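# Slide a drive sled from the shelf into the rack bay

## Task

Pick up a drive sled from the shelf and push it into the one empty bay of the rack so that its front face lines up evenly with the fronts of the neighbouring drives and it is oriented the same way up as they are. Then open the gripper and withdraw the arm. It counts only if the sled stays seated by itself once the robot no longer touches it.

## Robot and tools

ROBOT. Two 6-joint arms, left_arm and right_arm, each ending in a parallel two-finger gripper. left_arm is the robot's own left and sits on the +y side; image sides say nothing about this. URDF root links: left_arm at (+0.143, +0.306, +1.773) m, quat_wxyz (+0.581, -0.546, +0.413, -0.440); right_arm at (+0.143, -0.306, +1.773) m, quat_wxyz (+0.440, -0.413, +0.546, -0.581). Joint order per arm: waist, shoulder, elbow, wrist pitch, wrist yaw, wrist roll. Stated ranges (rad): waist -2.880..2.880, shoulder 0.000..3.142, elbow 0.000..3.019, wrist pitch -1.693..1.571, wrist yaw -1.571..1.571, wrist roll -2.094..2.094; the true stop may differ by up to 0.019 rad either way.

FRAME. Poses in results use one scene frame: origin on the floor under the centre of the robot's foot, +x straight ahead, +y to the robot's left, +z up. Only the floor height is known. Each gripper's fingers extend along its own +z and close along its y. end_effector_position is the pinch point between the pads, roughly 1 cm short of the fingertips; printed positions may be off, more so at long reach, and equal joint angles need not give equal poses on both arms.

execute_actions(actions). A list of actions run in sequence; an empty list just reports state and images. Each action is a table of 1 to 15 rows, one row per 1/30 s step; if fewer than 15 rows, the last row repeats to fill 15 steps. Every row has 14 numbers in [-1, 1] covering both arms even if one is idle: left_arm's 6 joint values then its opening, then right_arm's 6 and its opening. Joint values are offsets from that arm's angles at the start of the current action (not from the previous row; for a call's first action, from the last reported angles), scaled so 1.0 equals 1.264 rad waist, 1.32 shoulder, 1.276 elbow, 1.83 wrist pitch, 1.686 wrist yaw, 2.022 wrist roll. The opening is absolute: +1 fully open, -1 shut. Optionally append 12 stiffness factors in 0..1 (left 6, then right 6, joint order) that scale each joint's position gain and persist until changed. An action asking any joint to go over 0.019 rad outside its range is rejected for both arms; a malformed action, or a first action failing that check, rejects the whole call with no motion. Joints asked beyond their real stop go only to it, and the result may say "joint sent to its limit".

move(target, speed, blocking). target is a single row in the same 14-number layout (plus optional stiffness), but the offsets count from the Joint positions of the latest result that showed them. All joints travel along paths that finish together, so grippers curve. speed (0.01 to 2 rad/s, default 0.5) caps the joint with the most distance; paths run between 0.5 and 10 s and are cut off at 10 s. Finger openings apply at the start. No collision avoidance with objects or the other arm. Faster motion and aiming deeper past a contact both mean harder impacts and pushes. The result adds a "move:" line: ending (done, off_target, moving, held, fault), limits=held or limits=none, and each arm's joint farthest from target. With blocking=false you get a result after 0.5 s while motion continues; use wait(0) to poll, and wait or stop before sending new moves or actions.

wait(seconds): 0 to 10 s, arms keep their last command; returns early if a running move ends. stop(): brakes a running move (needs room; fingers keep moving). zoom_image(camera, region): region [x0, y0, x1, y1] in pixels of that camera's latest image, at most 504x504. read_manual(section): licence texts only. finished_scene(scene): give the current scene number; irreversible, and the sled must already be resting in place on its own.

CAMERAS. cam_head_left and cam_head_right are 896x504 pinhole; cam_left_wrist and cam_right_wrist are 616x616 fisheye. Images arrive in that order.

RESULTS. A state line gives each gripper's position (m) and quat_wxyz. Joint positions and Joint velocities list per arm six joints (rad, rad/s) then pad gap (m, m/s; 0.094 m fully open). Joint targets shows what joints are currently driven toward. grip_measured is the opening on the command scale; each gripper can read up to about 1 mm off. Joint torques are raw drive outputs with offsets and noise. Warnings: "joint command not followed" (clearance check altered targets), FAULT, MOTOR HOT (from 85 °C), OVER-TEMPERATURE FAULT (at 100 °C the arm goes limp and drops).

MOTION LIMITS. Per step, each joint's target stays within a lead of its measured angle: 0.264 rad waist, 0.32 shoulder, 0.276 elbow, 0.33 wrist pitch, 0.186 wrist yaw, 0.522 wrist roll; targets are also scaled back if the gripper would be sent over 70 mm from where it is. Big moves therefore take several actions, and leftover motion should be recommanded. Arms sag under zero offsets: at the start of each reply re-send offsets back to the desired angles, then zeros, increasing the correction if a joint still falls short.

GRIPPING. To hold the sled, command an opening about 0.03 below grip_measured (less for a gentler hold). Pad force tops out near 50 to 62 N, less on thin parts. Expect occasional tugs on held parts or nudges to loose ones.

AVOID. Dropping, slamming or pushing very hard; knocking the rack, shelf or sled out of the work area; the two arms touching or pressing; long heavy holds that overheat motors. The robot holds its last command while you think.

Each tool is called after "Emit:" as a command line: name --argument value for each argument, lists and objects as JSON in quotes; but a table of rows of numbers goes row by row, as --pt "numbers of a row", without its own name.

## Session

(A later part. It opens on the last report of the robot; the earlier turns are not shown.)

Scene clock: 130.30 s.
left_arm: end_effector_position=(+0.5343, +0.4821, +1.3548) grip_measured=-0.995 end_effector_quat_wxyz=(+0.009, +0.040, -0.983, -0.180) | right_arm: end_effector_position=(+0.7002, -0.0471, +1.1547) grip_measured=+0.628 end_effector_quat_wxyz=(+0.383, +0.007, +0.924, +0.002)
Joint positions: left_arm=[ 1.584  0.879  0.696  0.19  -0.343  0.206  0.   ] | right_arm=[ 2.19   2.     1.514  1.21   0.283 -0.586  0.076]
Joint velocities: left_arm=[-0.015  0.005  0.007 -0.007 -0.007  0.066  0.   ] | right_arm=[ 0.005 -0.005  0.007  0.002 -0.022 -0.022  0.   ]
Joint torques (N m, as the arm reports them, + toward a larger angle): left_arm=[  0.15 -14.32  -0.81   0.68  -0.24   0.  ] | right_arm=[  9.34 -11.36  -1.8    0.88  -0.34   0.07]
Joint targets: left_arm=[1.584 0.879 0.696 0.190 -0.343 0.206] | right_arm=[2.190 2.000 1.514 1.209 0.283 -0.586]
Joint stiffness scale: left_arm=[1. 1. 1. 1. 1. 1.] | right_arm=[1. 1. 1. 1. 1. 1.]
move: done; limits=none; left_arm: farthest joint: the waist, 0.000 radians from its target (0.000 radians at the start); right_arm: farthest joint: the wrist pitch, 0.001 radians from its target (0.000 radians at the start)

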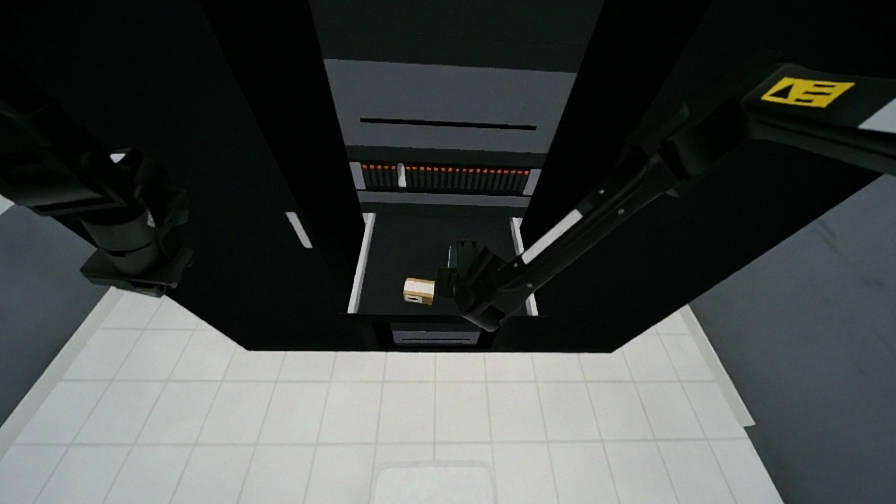

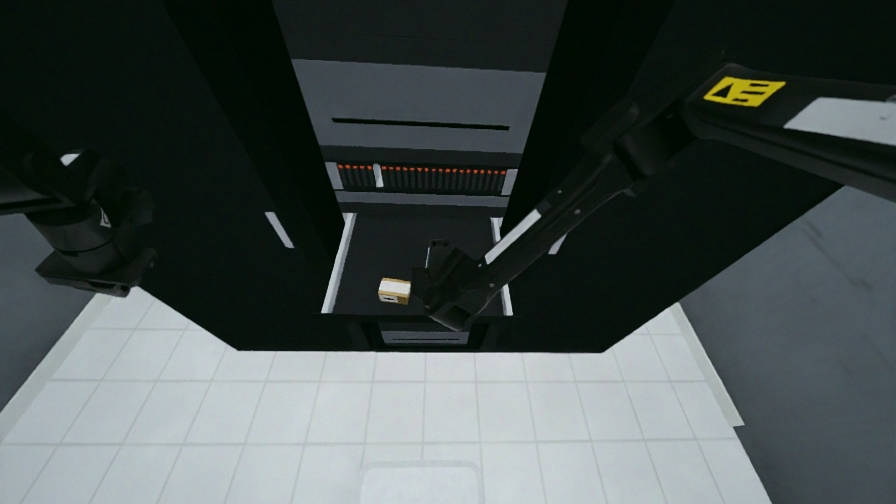

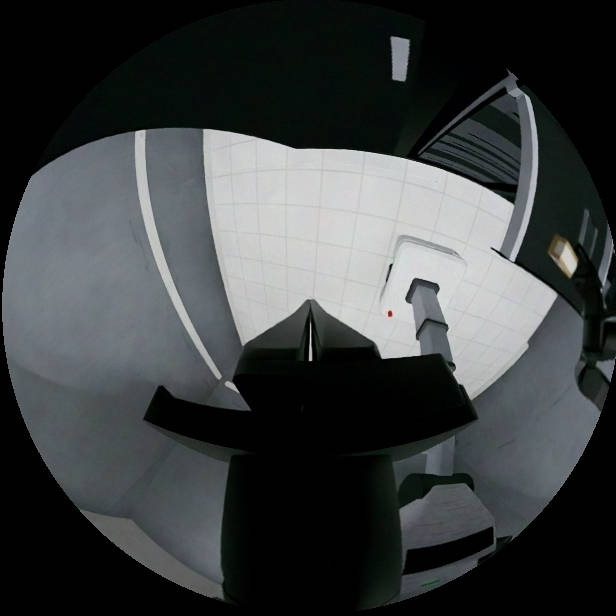

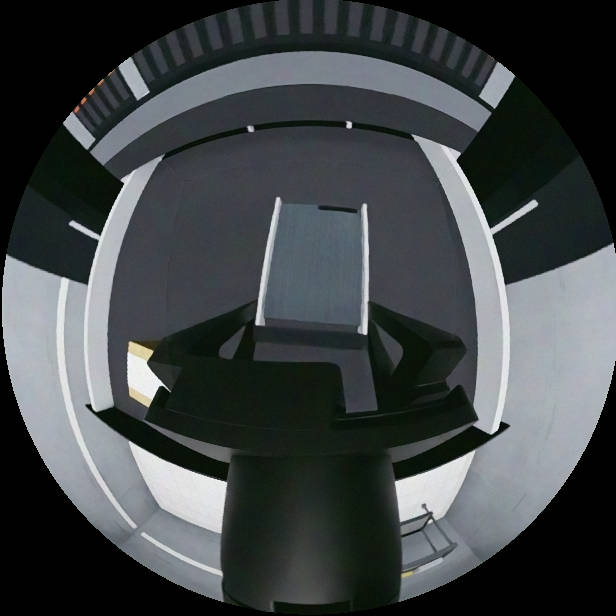

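Emit:
move --target '[0,0,0,0,0,0,-1,0,0,0,0,0,0,1]'

Emit:
move --target '[0,0,0,0,0,0,-1,0.02,-0.025,0,0.01,0.034,0.022,1]' --speed 0.1

Scene clock: 135.00 s.
left_arm: end_effector_position=(+0.5343, +0.4821, +1.3548) grip_measured=-0.995 end_effector_quat_wxyz=(+0.009, +0.040, -0.983, -0.180) | right_arm: end_effector_position=(+0.7002, -0.0471, +1.1547) grip_measured=+1.000 end_effector_quat_wxyz=(+0.383, +0.007, +0.924, +0.002)
Joint positions: left_arm=[ 1.584  0.879  0.696  0.19  -0.343  0.206  0.   ] | right_arm=[ 2.19   2.     1.514  1.21   0.282 -0.586  0.094]
Joint velocities: left_arm=[-0.024 -0.005  0.007 -0.002 -0.11  -0.022 -0.   ] | right_arm=[ 0.005 -0.005 -0.017 -0.002  0.007 -0.022  0.   ]
Joint torques (N m, as the arm reports them, + toward a larger angle): left_arm=[  0.18 -14.29  -0.81   0.68  -0.23   0.01] | right_arm=[  9.26 -11.31  -1.87   0.84  -0.34   0.08]
Joint targets: left_arm=[1.584 0.879 0.696 0.190 -0.343 0.206] | right_arm=[2.190 2.000 1.514 1.210 0.282 -0.586]
Joint stiffness scale: left_arm=[1. 1. 1. 1. 1. 1.] | right_arm=[1. 1. 1. 1. 1. 1.]
move: done; limits=none; left_arm: farthest joint: the waist, 0.000 radians from its target (0.000 radians at the start); right_arm: farthest joint: the wrist yaw, 0.001 radians from its target (0.000 radians at the start)

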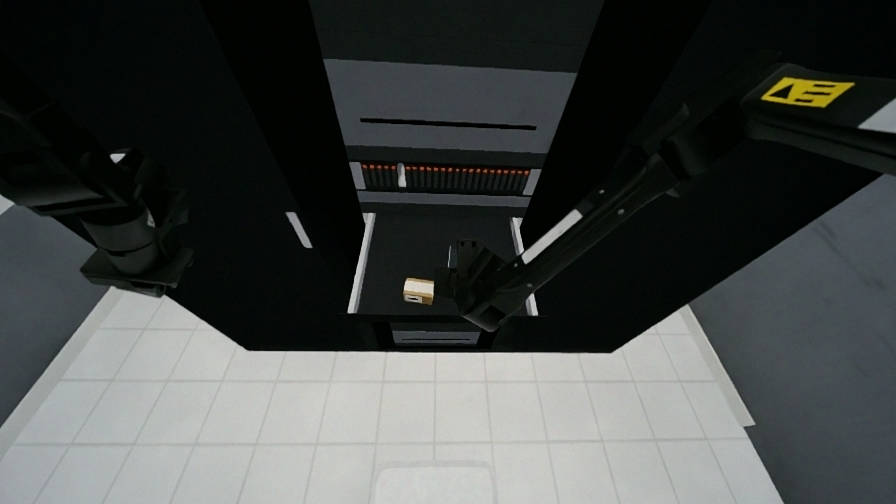

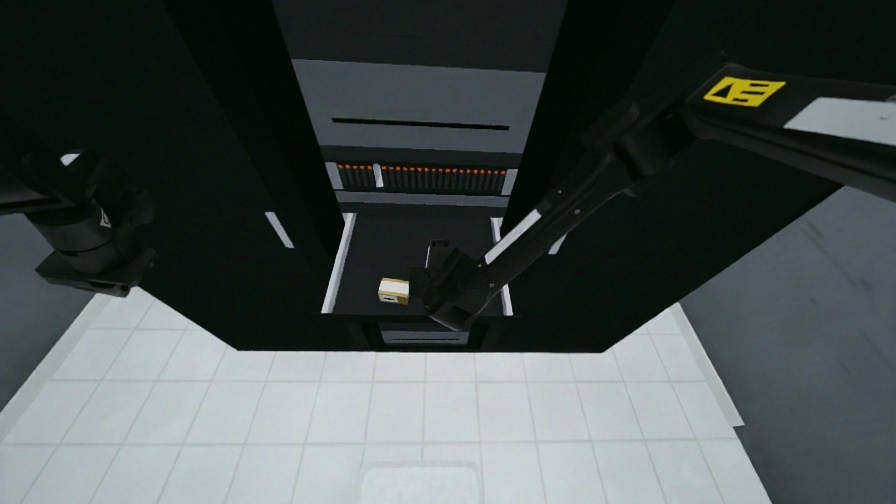

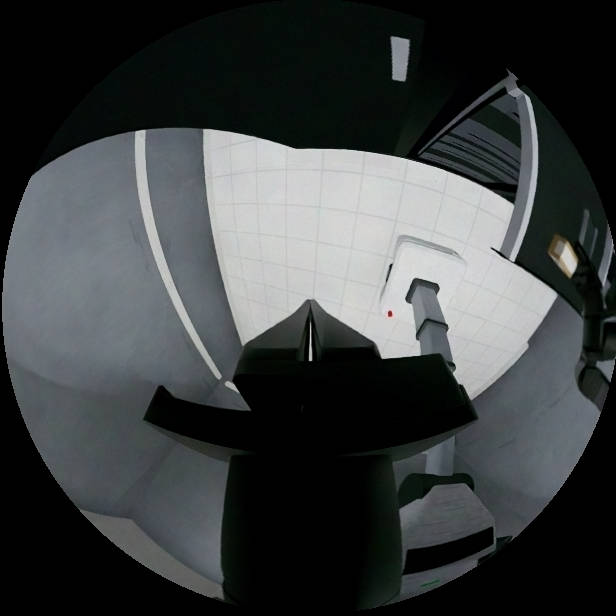

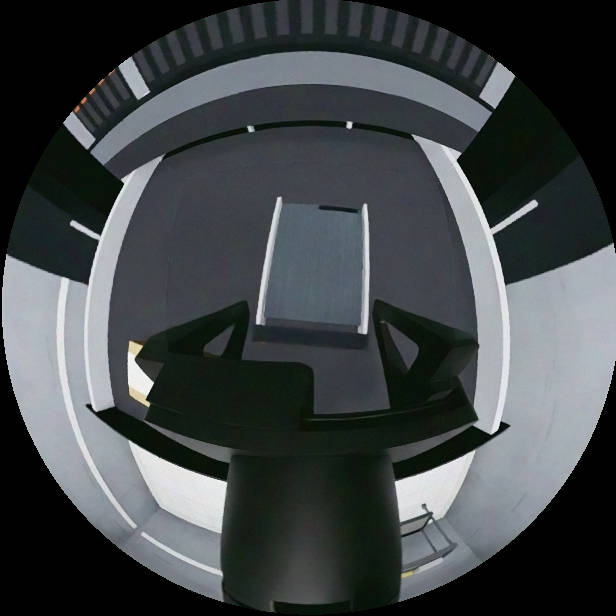

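Scene clock: 136.00 s.
left_arm: end_effector_position=(+0.5343, +0.4821, +1.3548) grip_measured=-0.995 end_effector_quat_wxyz=(+0.009, +0.040, -0.983, -0.180) | right_arm: end_effector_position=(+0.7104, -0.0569, +1.1605) grip_measured=+1.000 end_effector_quat_wxyz=(+0.378, +0.036, +0.925, -0.013)
Joint positions: left_arm=[ 1.584  0.879  0.696  0.19  -0.343  0.206  0.   ] | right_arm=[ 2.198  1.98   1.514  1.212  0.335 -0.555  0.094]
Joint velocities: left_arm=[-0.015 -0.005 -0.007  0.012 -0.022 -0.066 -0.001] | right_arm=[-0.015 -0.005 -0.002  0.002 -0.022  0.022  0.   ]
Joint torques (N m, as the arm reports them, + toward a larger angle): left_arm=[  0.15 -14.3   -0.81   0.68  -0.23   0.01] | right_arm=[ 10.72 -13.47  -1.67   1.41  -0.15   0.21]
Joint targets: left_arm=[1.584 0.879 0.696 0.190 -0.343 0.206] | right_arm=[2.215 1.967 1.514 1.228 0.340 -0.541]
Joint stiffness scale: left_arm=[1. 1. 1. 1. 1. 1.] | right_arm=[1. 1. 1. 1. 1. 1.]
move: done; limits=none; left_arm: farthest joint: the waist, 0.000 radians from its target (0.000 radians at the start); right_arm: farthest joint: the waist, 0.017 radians from its target (0.025 radians at the start)

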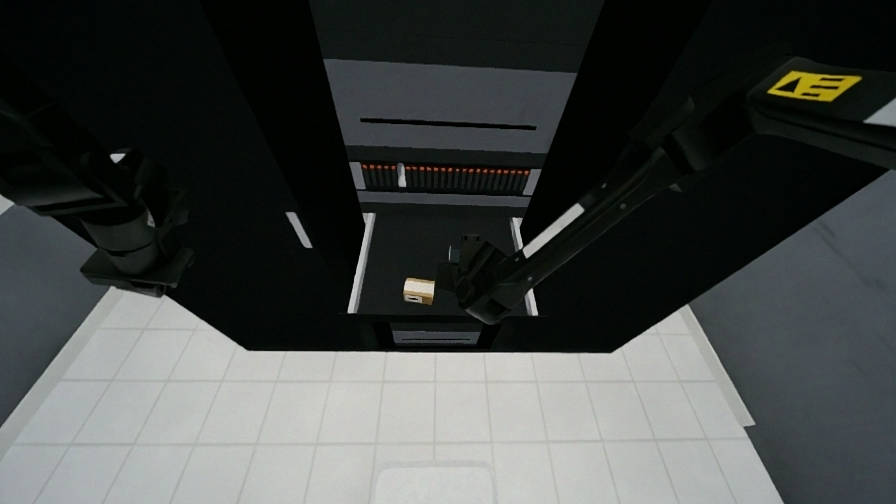

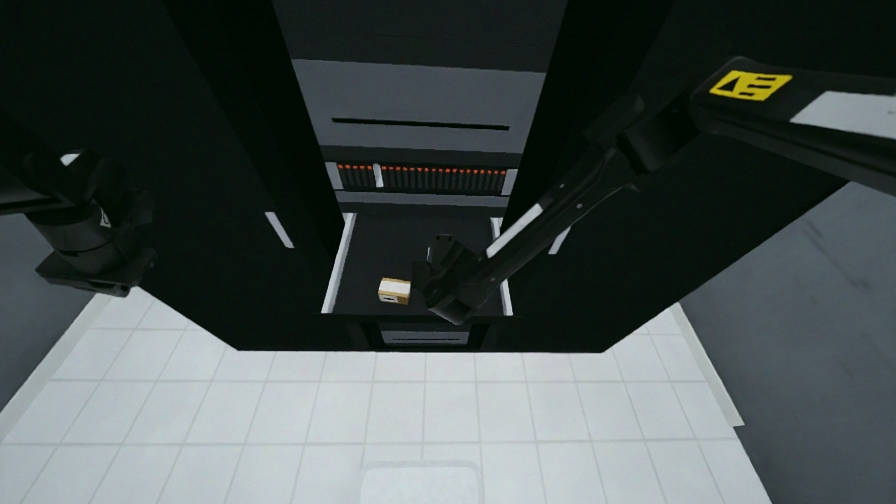

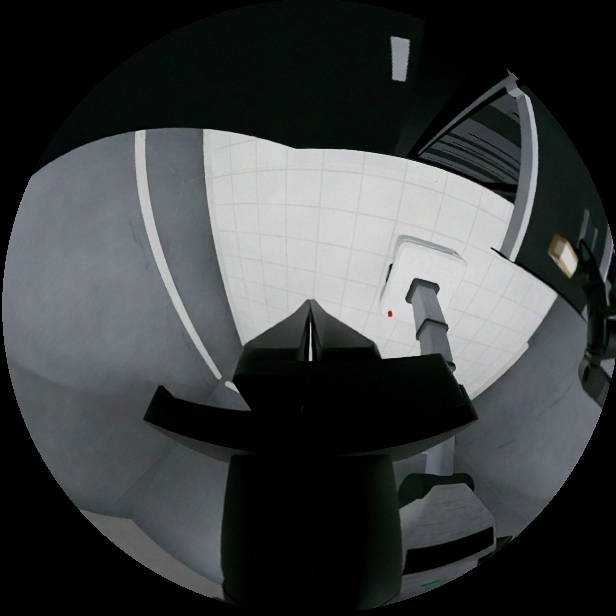

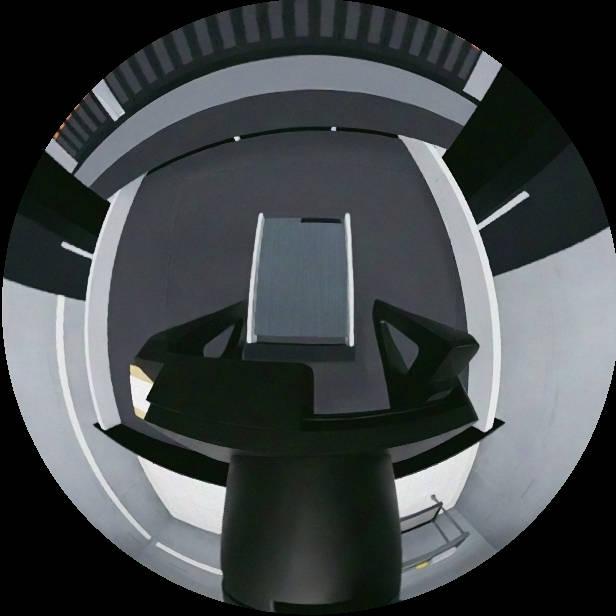

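Emit:
move --target '[0,0,0,0,0,0,-1,0.016,0.033,0.036,0,0,0,1]' --speed 0.08

Emit:
move --target '[0,0,0,0,0,0,-1,0,0,0,0,0,0,0.5]'

Emit:
move --target '[0,0,0,0,0,0,-1,0.075,-0.13,-0.18,0.05,0.02,0,0.5]' --speed 0.25

Scene clock: 140.27 s.
left_arm: end_effector_position=(+0.5343, +0.4821, +1.3548) grip_measured=-0.995 end_effector_quat_wxyz=(+0.009, +0.040, -0.983, -0.180) | right_arm: end_effector_position=(+0.7126, -0.0478, +1.1550) grip_measured=+1.000 end_effector_quat_wxyz=(+0.384, +0.040, +0.923, -0.012)
Joint positions: left_arm=[ 1.584  0.879  0.696  0.19  -0.343  0.206  0.   ] | right_arm=[ 2.204  2.011  1.555  1.214  0.334 -0.554  0.094]
Joint velocities: left_arm=[-0.005 -0.005  0.007 -0.012  0.037 -0.022  0.002] | right_arm=[-0.005 -0.005 -0.017  0.002  0.022 -0.022  0.   ]
Joint torques (N m, as the arm reports them, + toward a larger angle): left_arm=[  0.16 -14.34  -0.82   0.68  -0.23   0.01] | right_arm=[ 10.75 -10.32  -1.2    0.83  -0.34   0.06]
Joint targets: left_arm=[1.584 0.879 0.696 0.190 -0.343 0.206] | right_arm=[2.218 2.024 1.560 1.212 0.334 -0.555]
Joint stiffness scale: left_arm=[1. 1. 1. 1. 1. 1.] | right_arm=[1. 1. 1. 1. 1. 1.]
move: done; limits=none; left_arm: farthest joint: the waist, 0.000 radians from its target (0.000 radians at the start); right_arm: farthest joint: the waist, 0.015 radians from its target (0.020 radians at the start)

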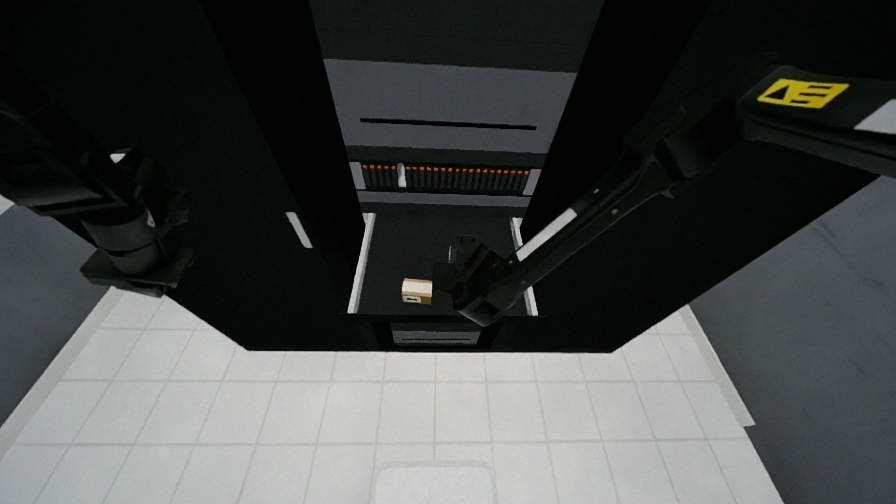

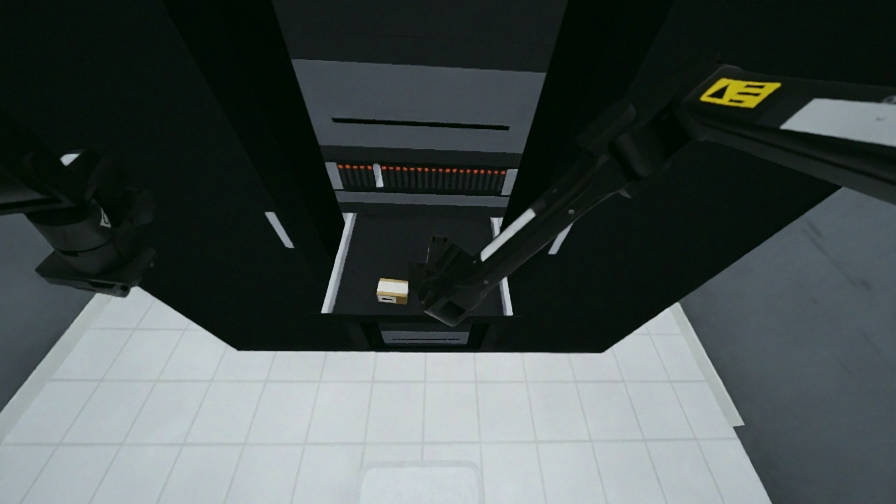

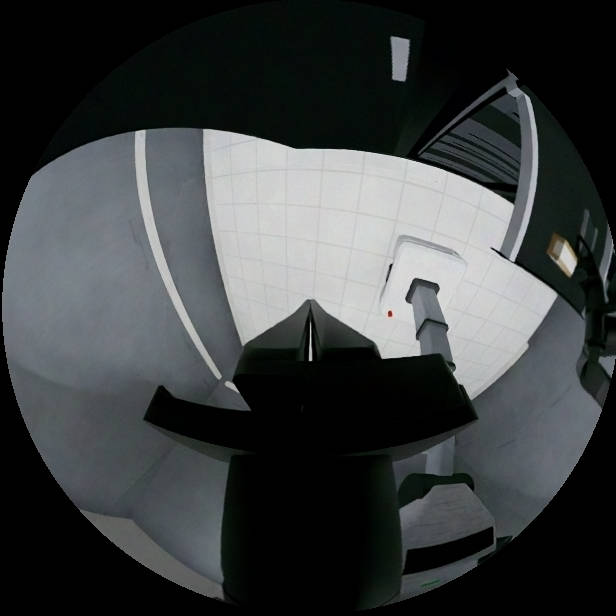

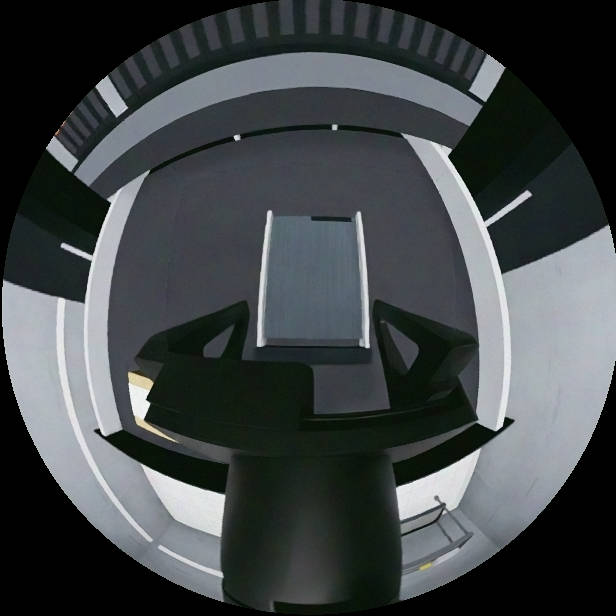

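Scene clock: 140.77 s.
left_arm: end_effector_position=(+0.5343, +0.4821, +1.3548) grip_measured=-0.995 end_effector_quat_wxyz=(+0.009, +0.040, -0.983, -0.180) | right_arm: end_effector_position=(+0.7127, -0.0478, +1.1551) grip_measured=+0.578 end_effector_quat_wxyz=(+0.384, +0.040, +0.923, -0.012)
Joint positions: left_arm=[ 1.584  0.879  0.696  0.19  -0.343  0.206  0.   ] | right_arm=[ 2.204  2.011  1.555  1.214  0.334 -0.553  0.074]
Joint velocities: left_arm=[-0.005 -0.005  0.012 -0.007 -0.022 -0.022 -0.   ] | right_arm=[-0.005 -0.005 -0.002  0.002  0.007 -0.051  0.001]
Joint torques (N m, as the arm reports them, + toward a larger angle): left_arm=[  0.15 -14.31  -0.81   0.7   -0.24   0.01] | right_arm=[  9.59 -11.62  -1.48   0.91  -0.31   0.06]
Joint targets: left_arm=[1.584 0.879 0.696 0.190 -0.343 0.206] | right_arm=[2.204 2.011 1.555 1.214 0.335 -0.554]
Joint stiffness scale: left_arm=[1. 1. 1. 1. 1. 1.] | right_arm=[1. 1. 1. 1. 1. 1.]
move: done; limits=none; left_arm: farthest joint: the waist, 0.000 radians from its target (0.000 radians at the start); right_arm: farthest joint: the wrist roll, 0.001 radians from its target (0.000 radians at the start)

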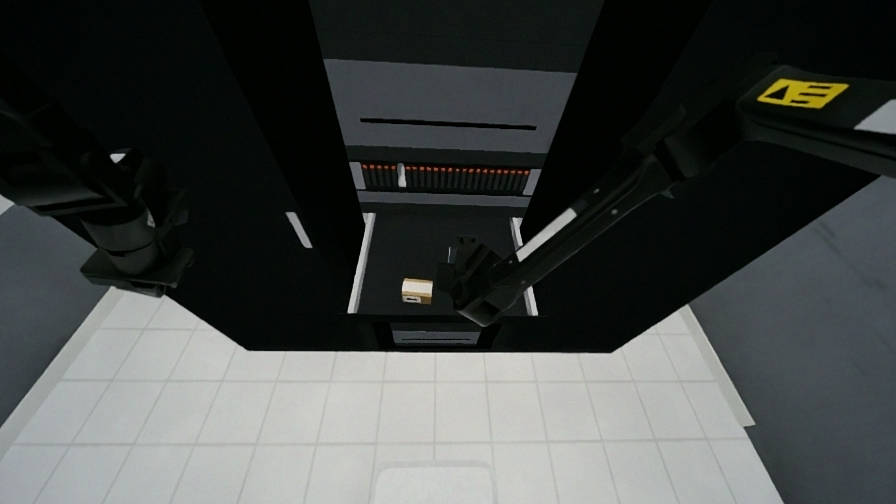

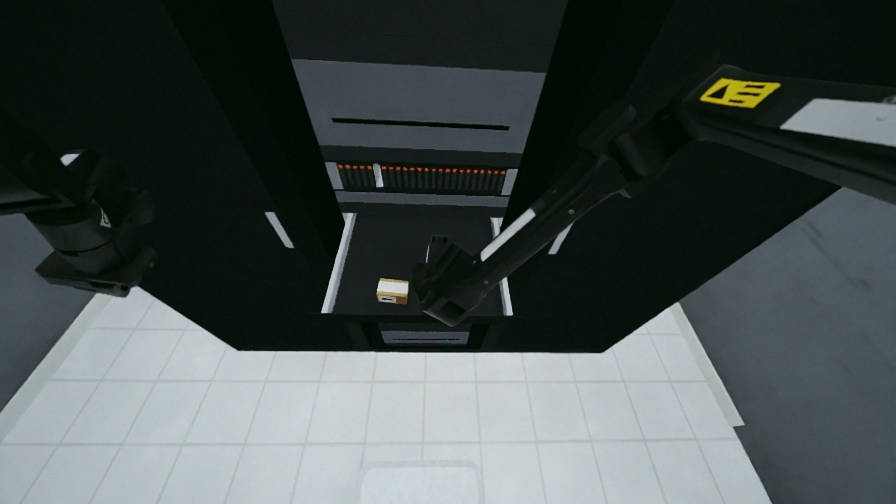

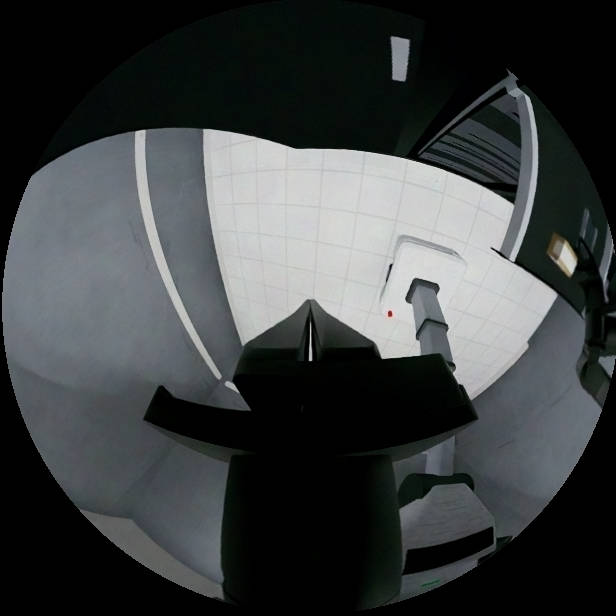

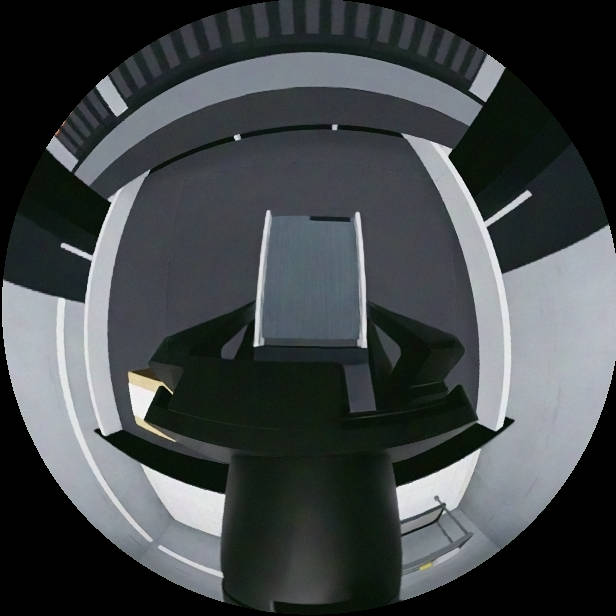

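Scene clock: 142.07 s.
left_arm: end_effector_position=(+0.5343, +0.4821, +1.3548) grip_measured=-0.995 end_effector_quat_wxyz=(+0.009, +0.040, -0.983, -0.180) | right_arm: end_effector_position=(+0.7198, -0.0482, +1.2347) grip_measured=+0.578 end_effector_quat_wxyz=(+0.388, +0.061, +0.920, +0.009)
Joint positions: left_arm=[ 1.584  0.879  0.696  0.19  -0.343  0.206  0.   ] | right_arm=[ 2.28   1.855  1.34   1.287  0.365 -0.553  0.074]
Joint velocities: left_arm=[-0.015  0.005 -0.027  0.002 -0.022 -0.022 -0.001] | right_arm=[ 0.005 -0.005  0.007 -0.002 -0.007 -0.051  0.   ]
Joint torques (N m, as the arm reports them, + toward a larger angle): left_arm=[  0.11 -14.32  -0.82   0.68  -0.24   0.01] | right_arm=[ 10.72 -13.12  -3.23   1.49  -0.27   0.07]
Joint targets: left_arm=[1.584 0.879 0.696 0.190 -0.343 0.206] | right_arm=[2.298 1.839 1.325 1.306 0.368 -0.553]
Joint stiffness scale: left_arm=[1. 1. 1. 1. 1. 1.] | right_arm=[1. 1. 1. 1. 1. 1.]
move: done; limits=none; left_arm: farthest joint: the waist, 0.000 radians from its target (0.000 radians at the start); right_arm: farthest joint: the waist, 0.019 radians from its target (0.095 radians at the start)

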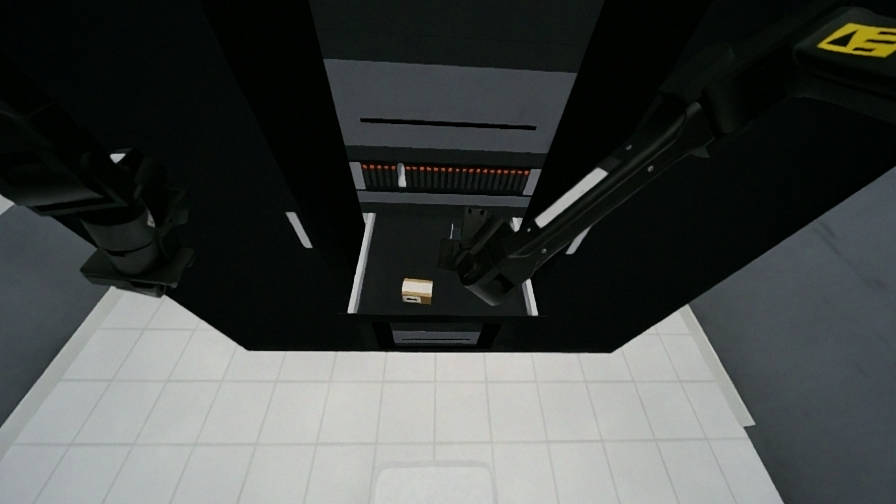

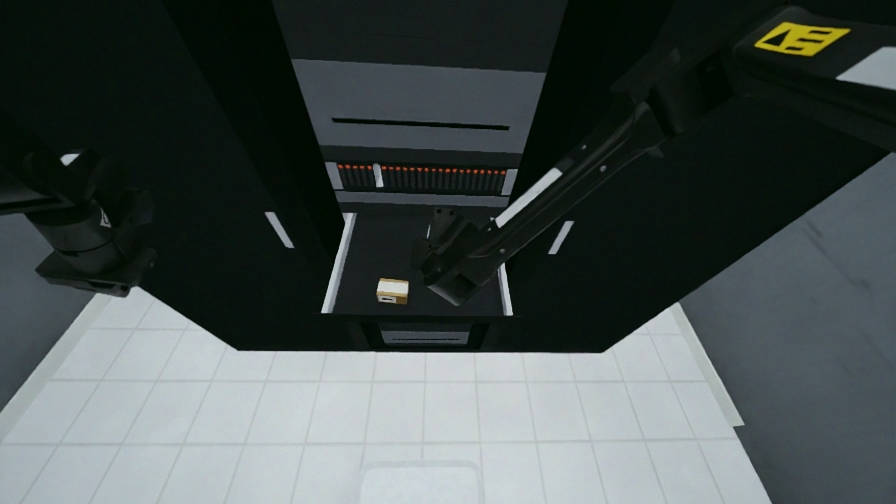

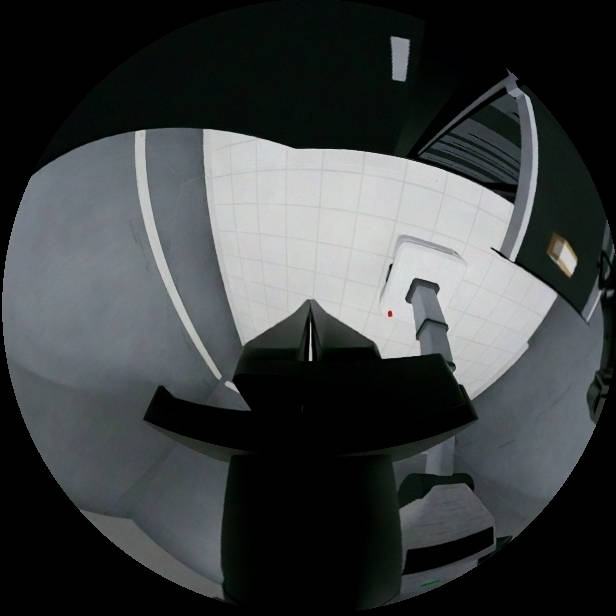

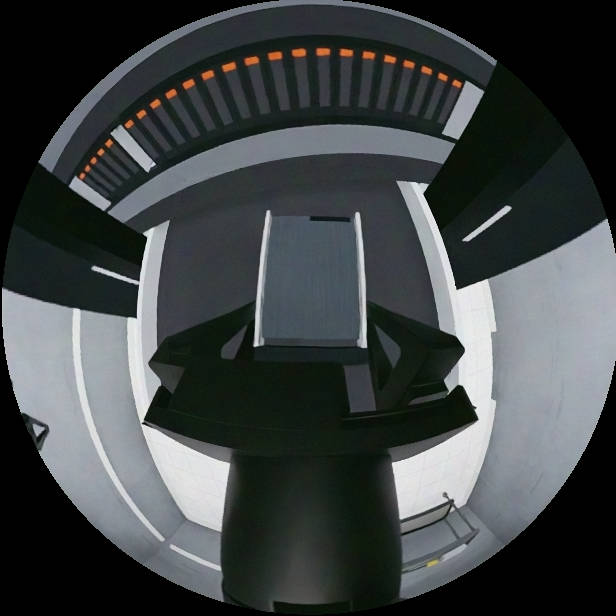

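Emit:
move --target '[0,0,0,0,0,0,-1,0.04,0.068,0.24,-0.162,-0.615,0.551,0.5]' --speed 0.5

Emit:
zoom_image --camera "cam_head_left" --region '[350,140,450,240]'

Scene clock: 150.77 s.
left_arm: end_effector_position=(+0.5343, +0.4821, +1.3548) grip_measured=-0.995 end_effector_quat_wxyz=(+0.009, +0.040, -0.983, -0.180) | right_arm: end_effector_position=(+0.7919, +0.1128, +1.3192) grip_measured=+0.578 end_effector_quat_wxyz=(+0.277, +0.278, +0.652, +0.648)
Joint positions: left_arm=[ 1.584  0.879  0.696  0.19  -0.343  0.206  0.   ] | right_arm=[ 2.306  1.939  1.64   0.993 -0.661  0.549  0.074]
Joint velocities: left_arm=[ 0.005  0.005 -0.012 -0.007 -0.037  0.051  0.   ] | right_arm=[-0.015  0.015 -0.007 -0.007 -0.037 -0.037 -0.001]
Joint torques (N m, as the arm reports them, + toward a larger angle): left_arm=[  0.19 -14.29  -0.82   0.68  -0.24   0.01] | right_arm=[ 13.16 -11.8    0.11   0.61  -0.99   0.08]
Joint targets: left_arm=[1.584 0.879 0.696 0.190 -0.343 0.206] | right_arm=[2.331 1.944 1.646 0.990 -0.671 0.561]
Joint stiffness scale: left_arm=[1. 1. 1. 1. 1. 1.] | right_arm=[1. 1. 1. 1. 1. 1.]
move: off_target (right_arm); limits=none; left_arm: farthest joint: the waist, 0.000 radians from its target (0.000 radians at the start); right_arm: farthest joint: the waist, 0.025 radians from its target (0.051 radians at the start)

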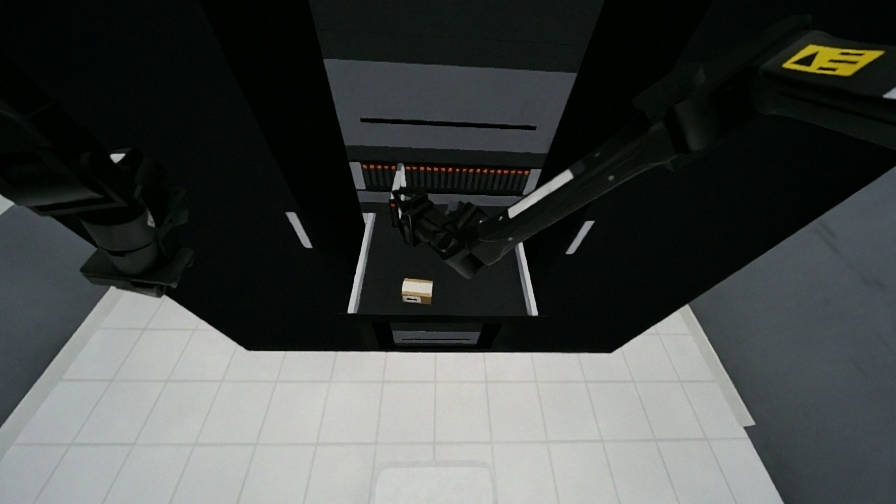

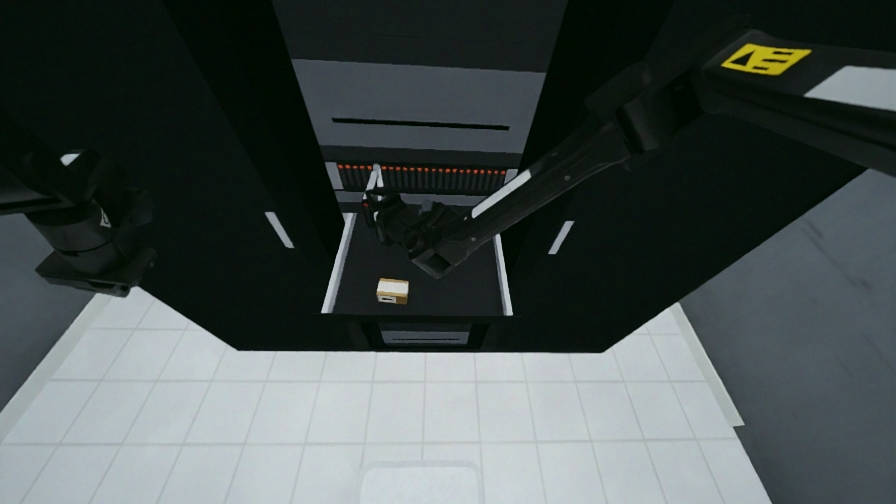

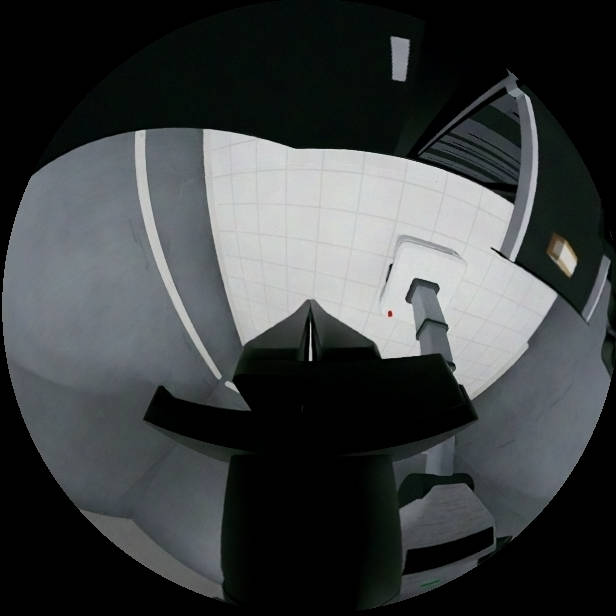

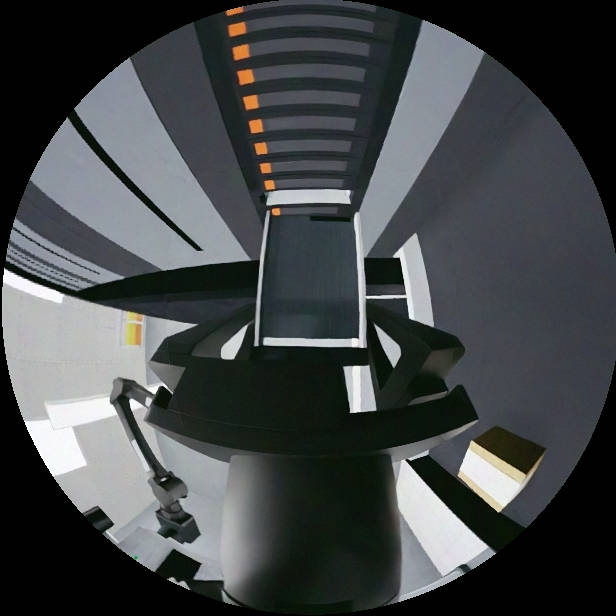

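Region (350, 140, 450, 240) of cam_head_left's 896x504 image, scaled by 5.040, with more detail than that image has.

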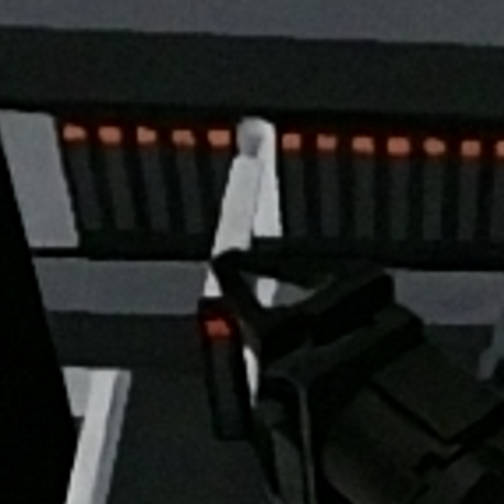

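Emit:
move --target '[0,0,0,0,0,0,-1,0.021,-0.024,0,0,-0.005,0,0.5]' --speed 0.05

Emit:
zoom_image --camera "cam_head_left" --region '[350,140,450,240]'

Scene clock: 153.33 s.
left_arm: end_effector_position=(+0.5343, +0.4821, +1.3548) grip_measured=-0.995 end_effector_quat_wxyz=(+0.009, +0.040, -0.983, -0.180) | right_arm: end_effector_position=(+0.8001, +0.1072, +1.3233) grip_measured=+0.578 end_effector_quat_wxyz=(+0.283, +0.278, +0.650, +0.648)
Joint positions: left_arm=[ 1.584  0.879  0.696  0.19  -0.343  0.206  0.   ] | right_arm=[ 2.306  1.925  1.64   0.993 -0.661  0.549  0.074]
Joint velocities: left_arm=[-0.005 -0.005 -0.002 -0.002 -0.022  0.051  0.   ] | right_arm=[-0.005  0.005 -0.012 -0.002  0.022  0.007  0.001]
Joint torques (N m, as the arm reports them, + toward a larger angle): left_arm=[  0.19 -14.34  -0.81   0.69  -0.23   0.01] | right_arm=[ 13.3  -14.22  -0.27   0.73  -0.93  -0.04]
Joint targets: left_arm=[1.584 0.879 0.696 0.190 -0.343 0.206] | right_arm=[2.332 1.907 1.640 0.993 -0.670 0.548]
Joint stiffness scale: left_arm=[1. 1. 1. 1. 1. 1.] | right_arm=[1. 1. 1. 1. 1. 1.]
move: off_target (right_arm); limits=none; left_arm: farthest joint: the waist, 0.000 radians from its target (0.000 radians at the start); right_arm: farthest joint: the waist, 0.027 radians from its target (0.027 radians at the start)

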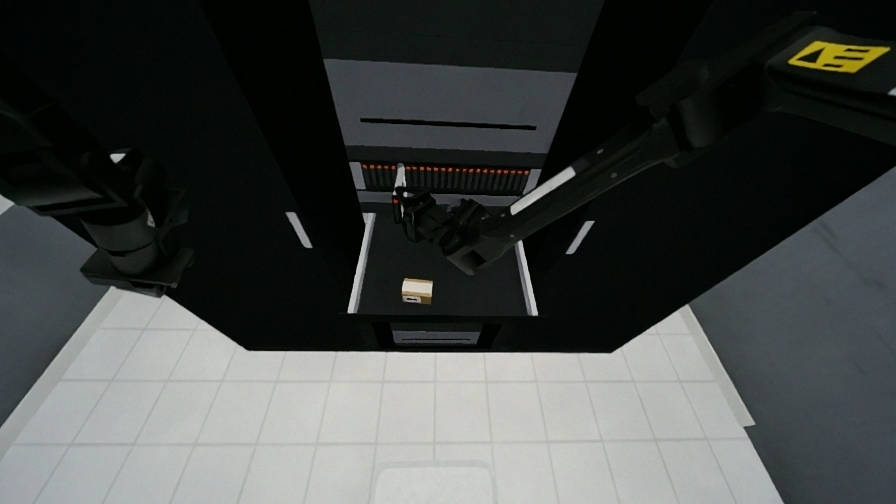

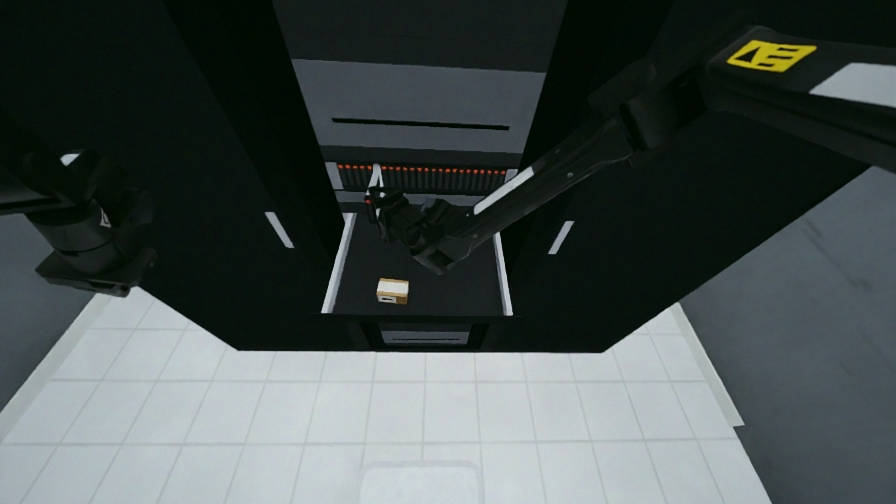

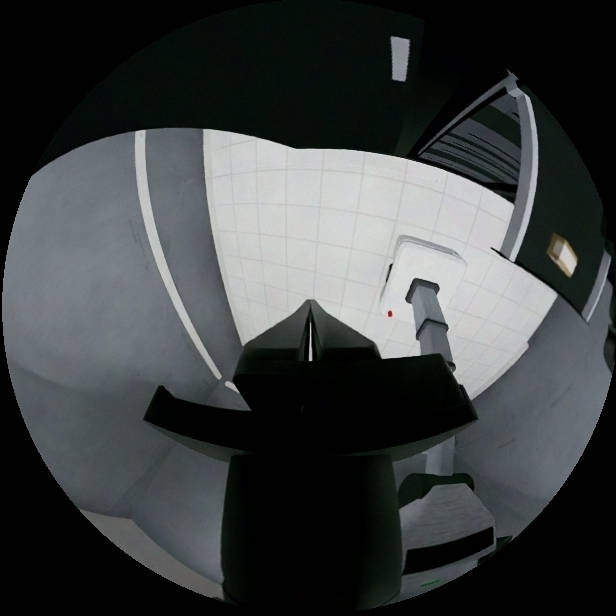

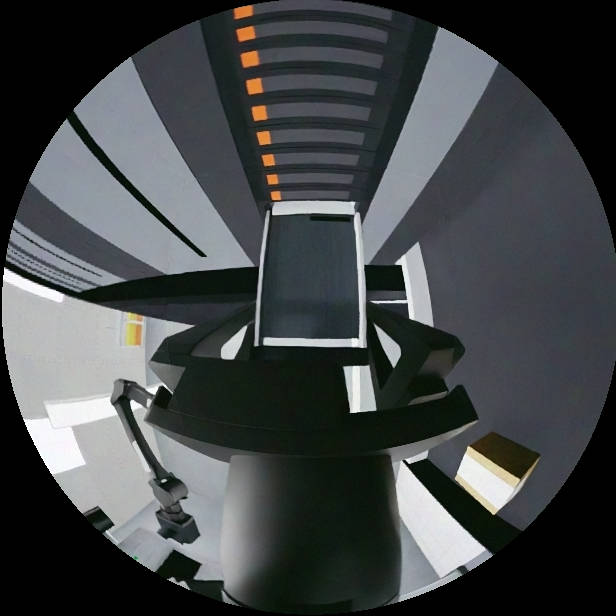

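Region (350, 140, 450, 240) of cam_head_left's 896x504 image, scaled by 5.040, with more detail than that image has.

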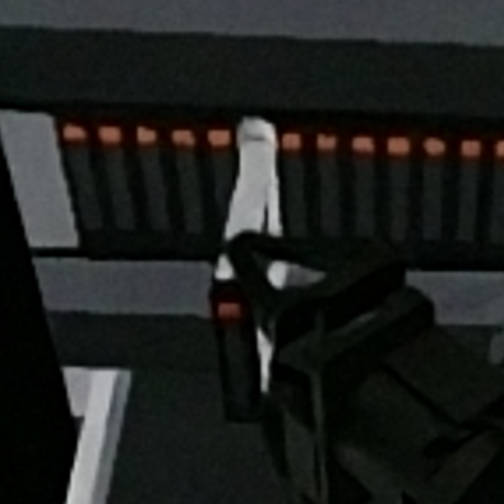

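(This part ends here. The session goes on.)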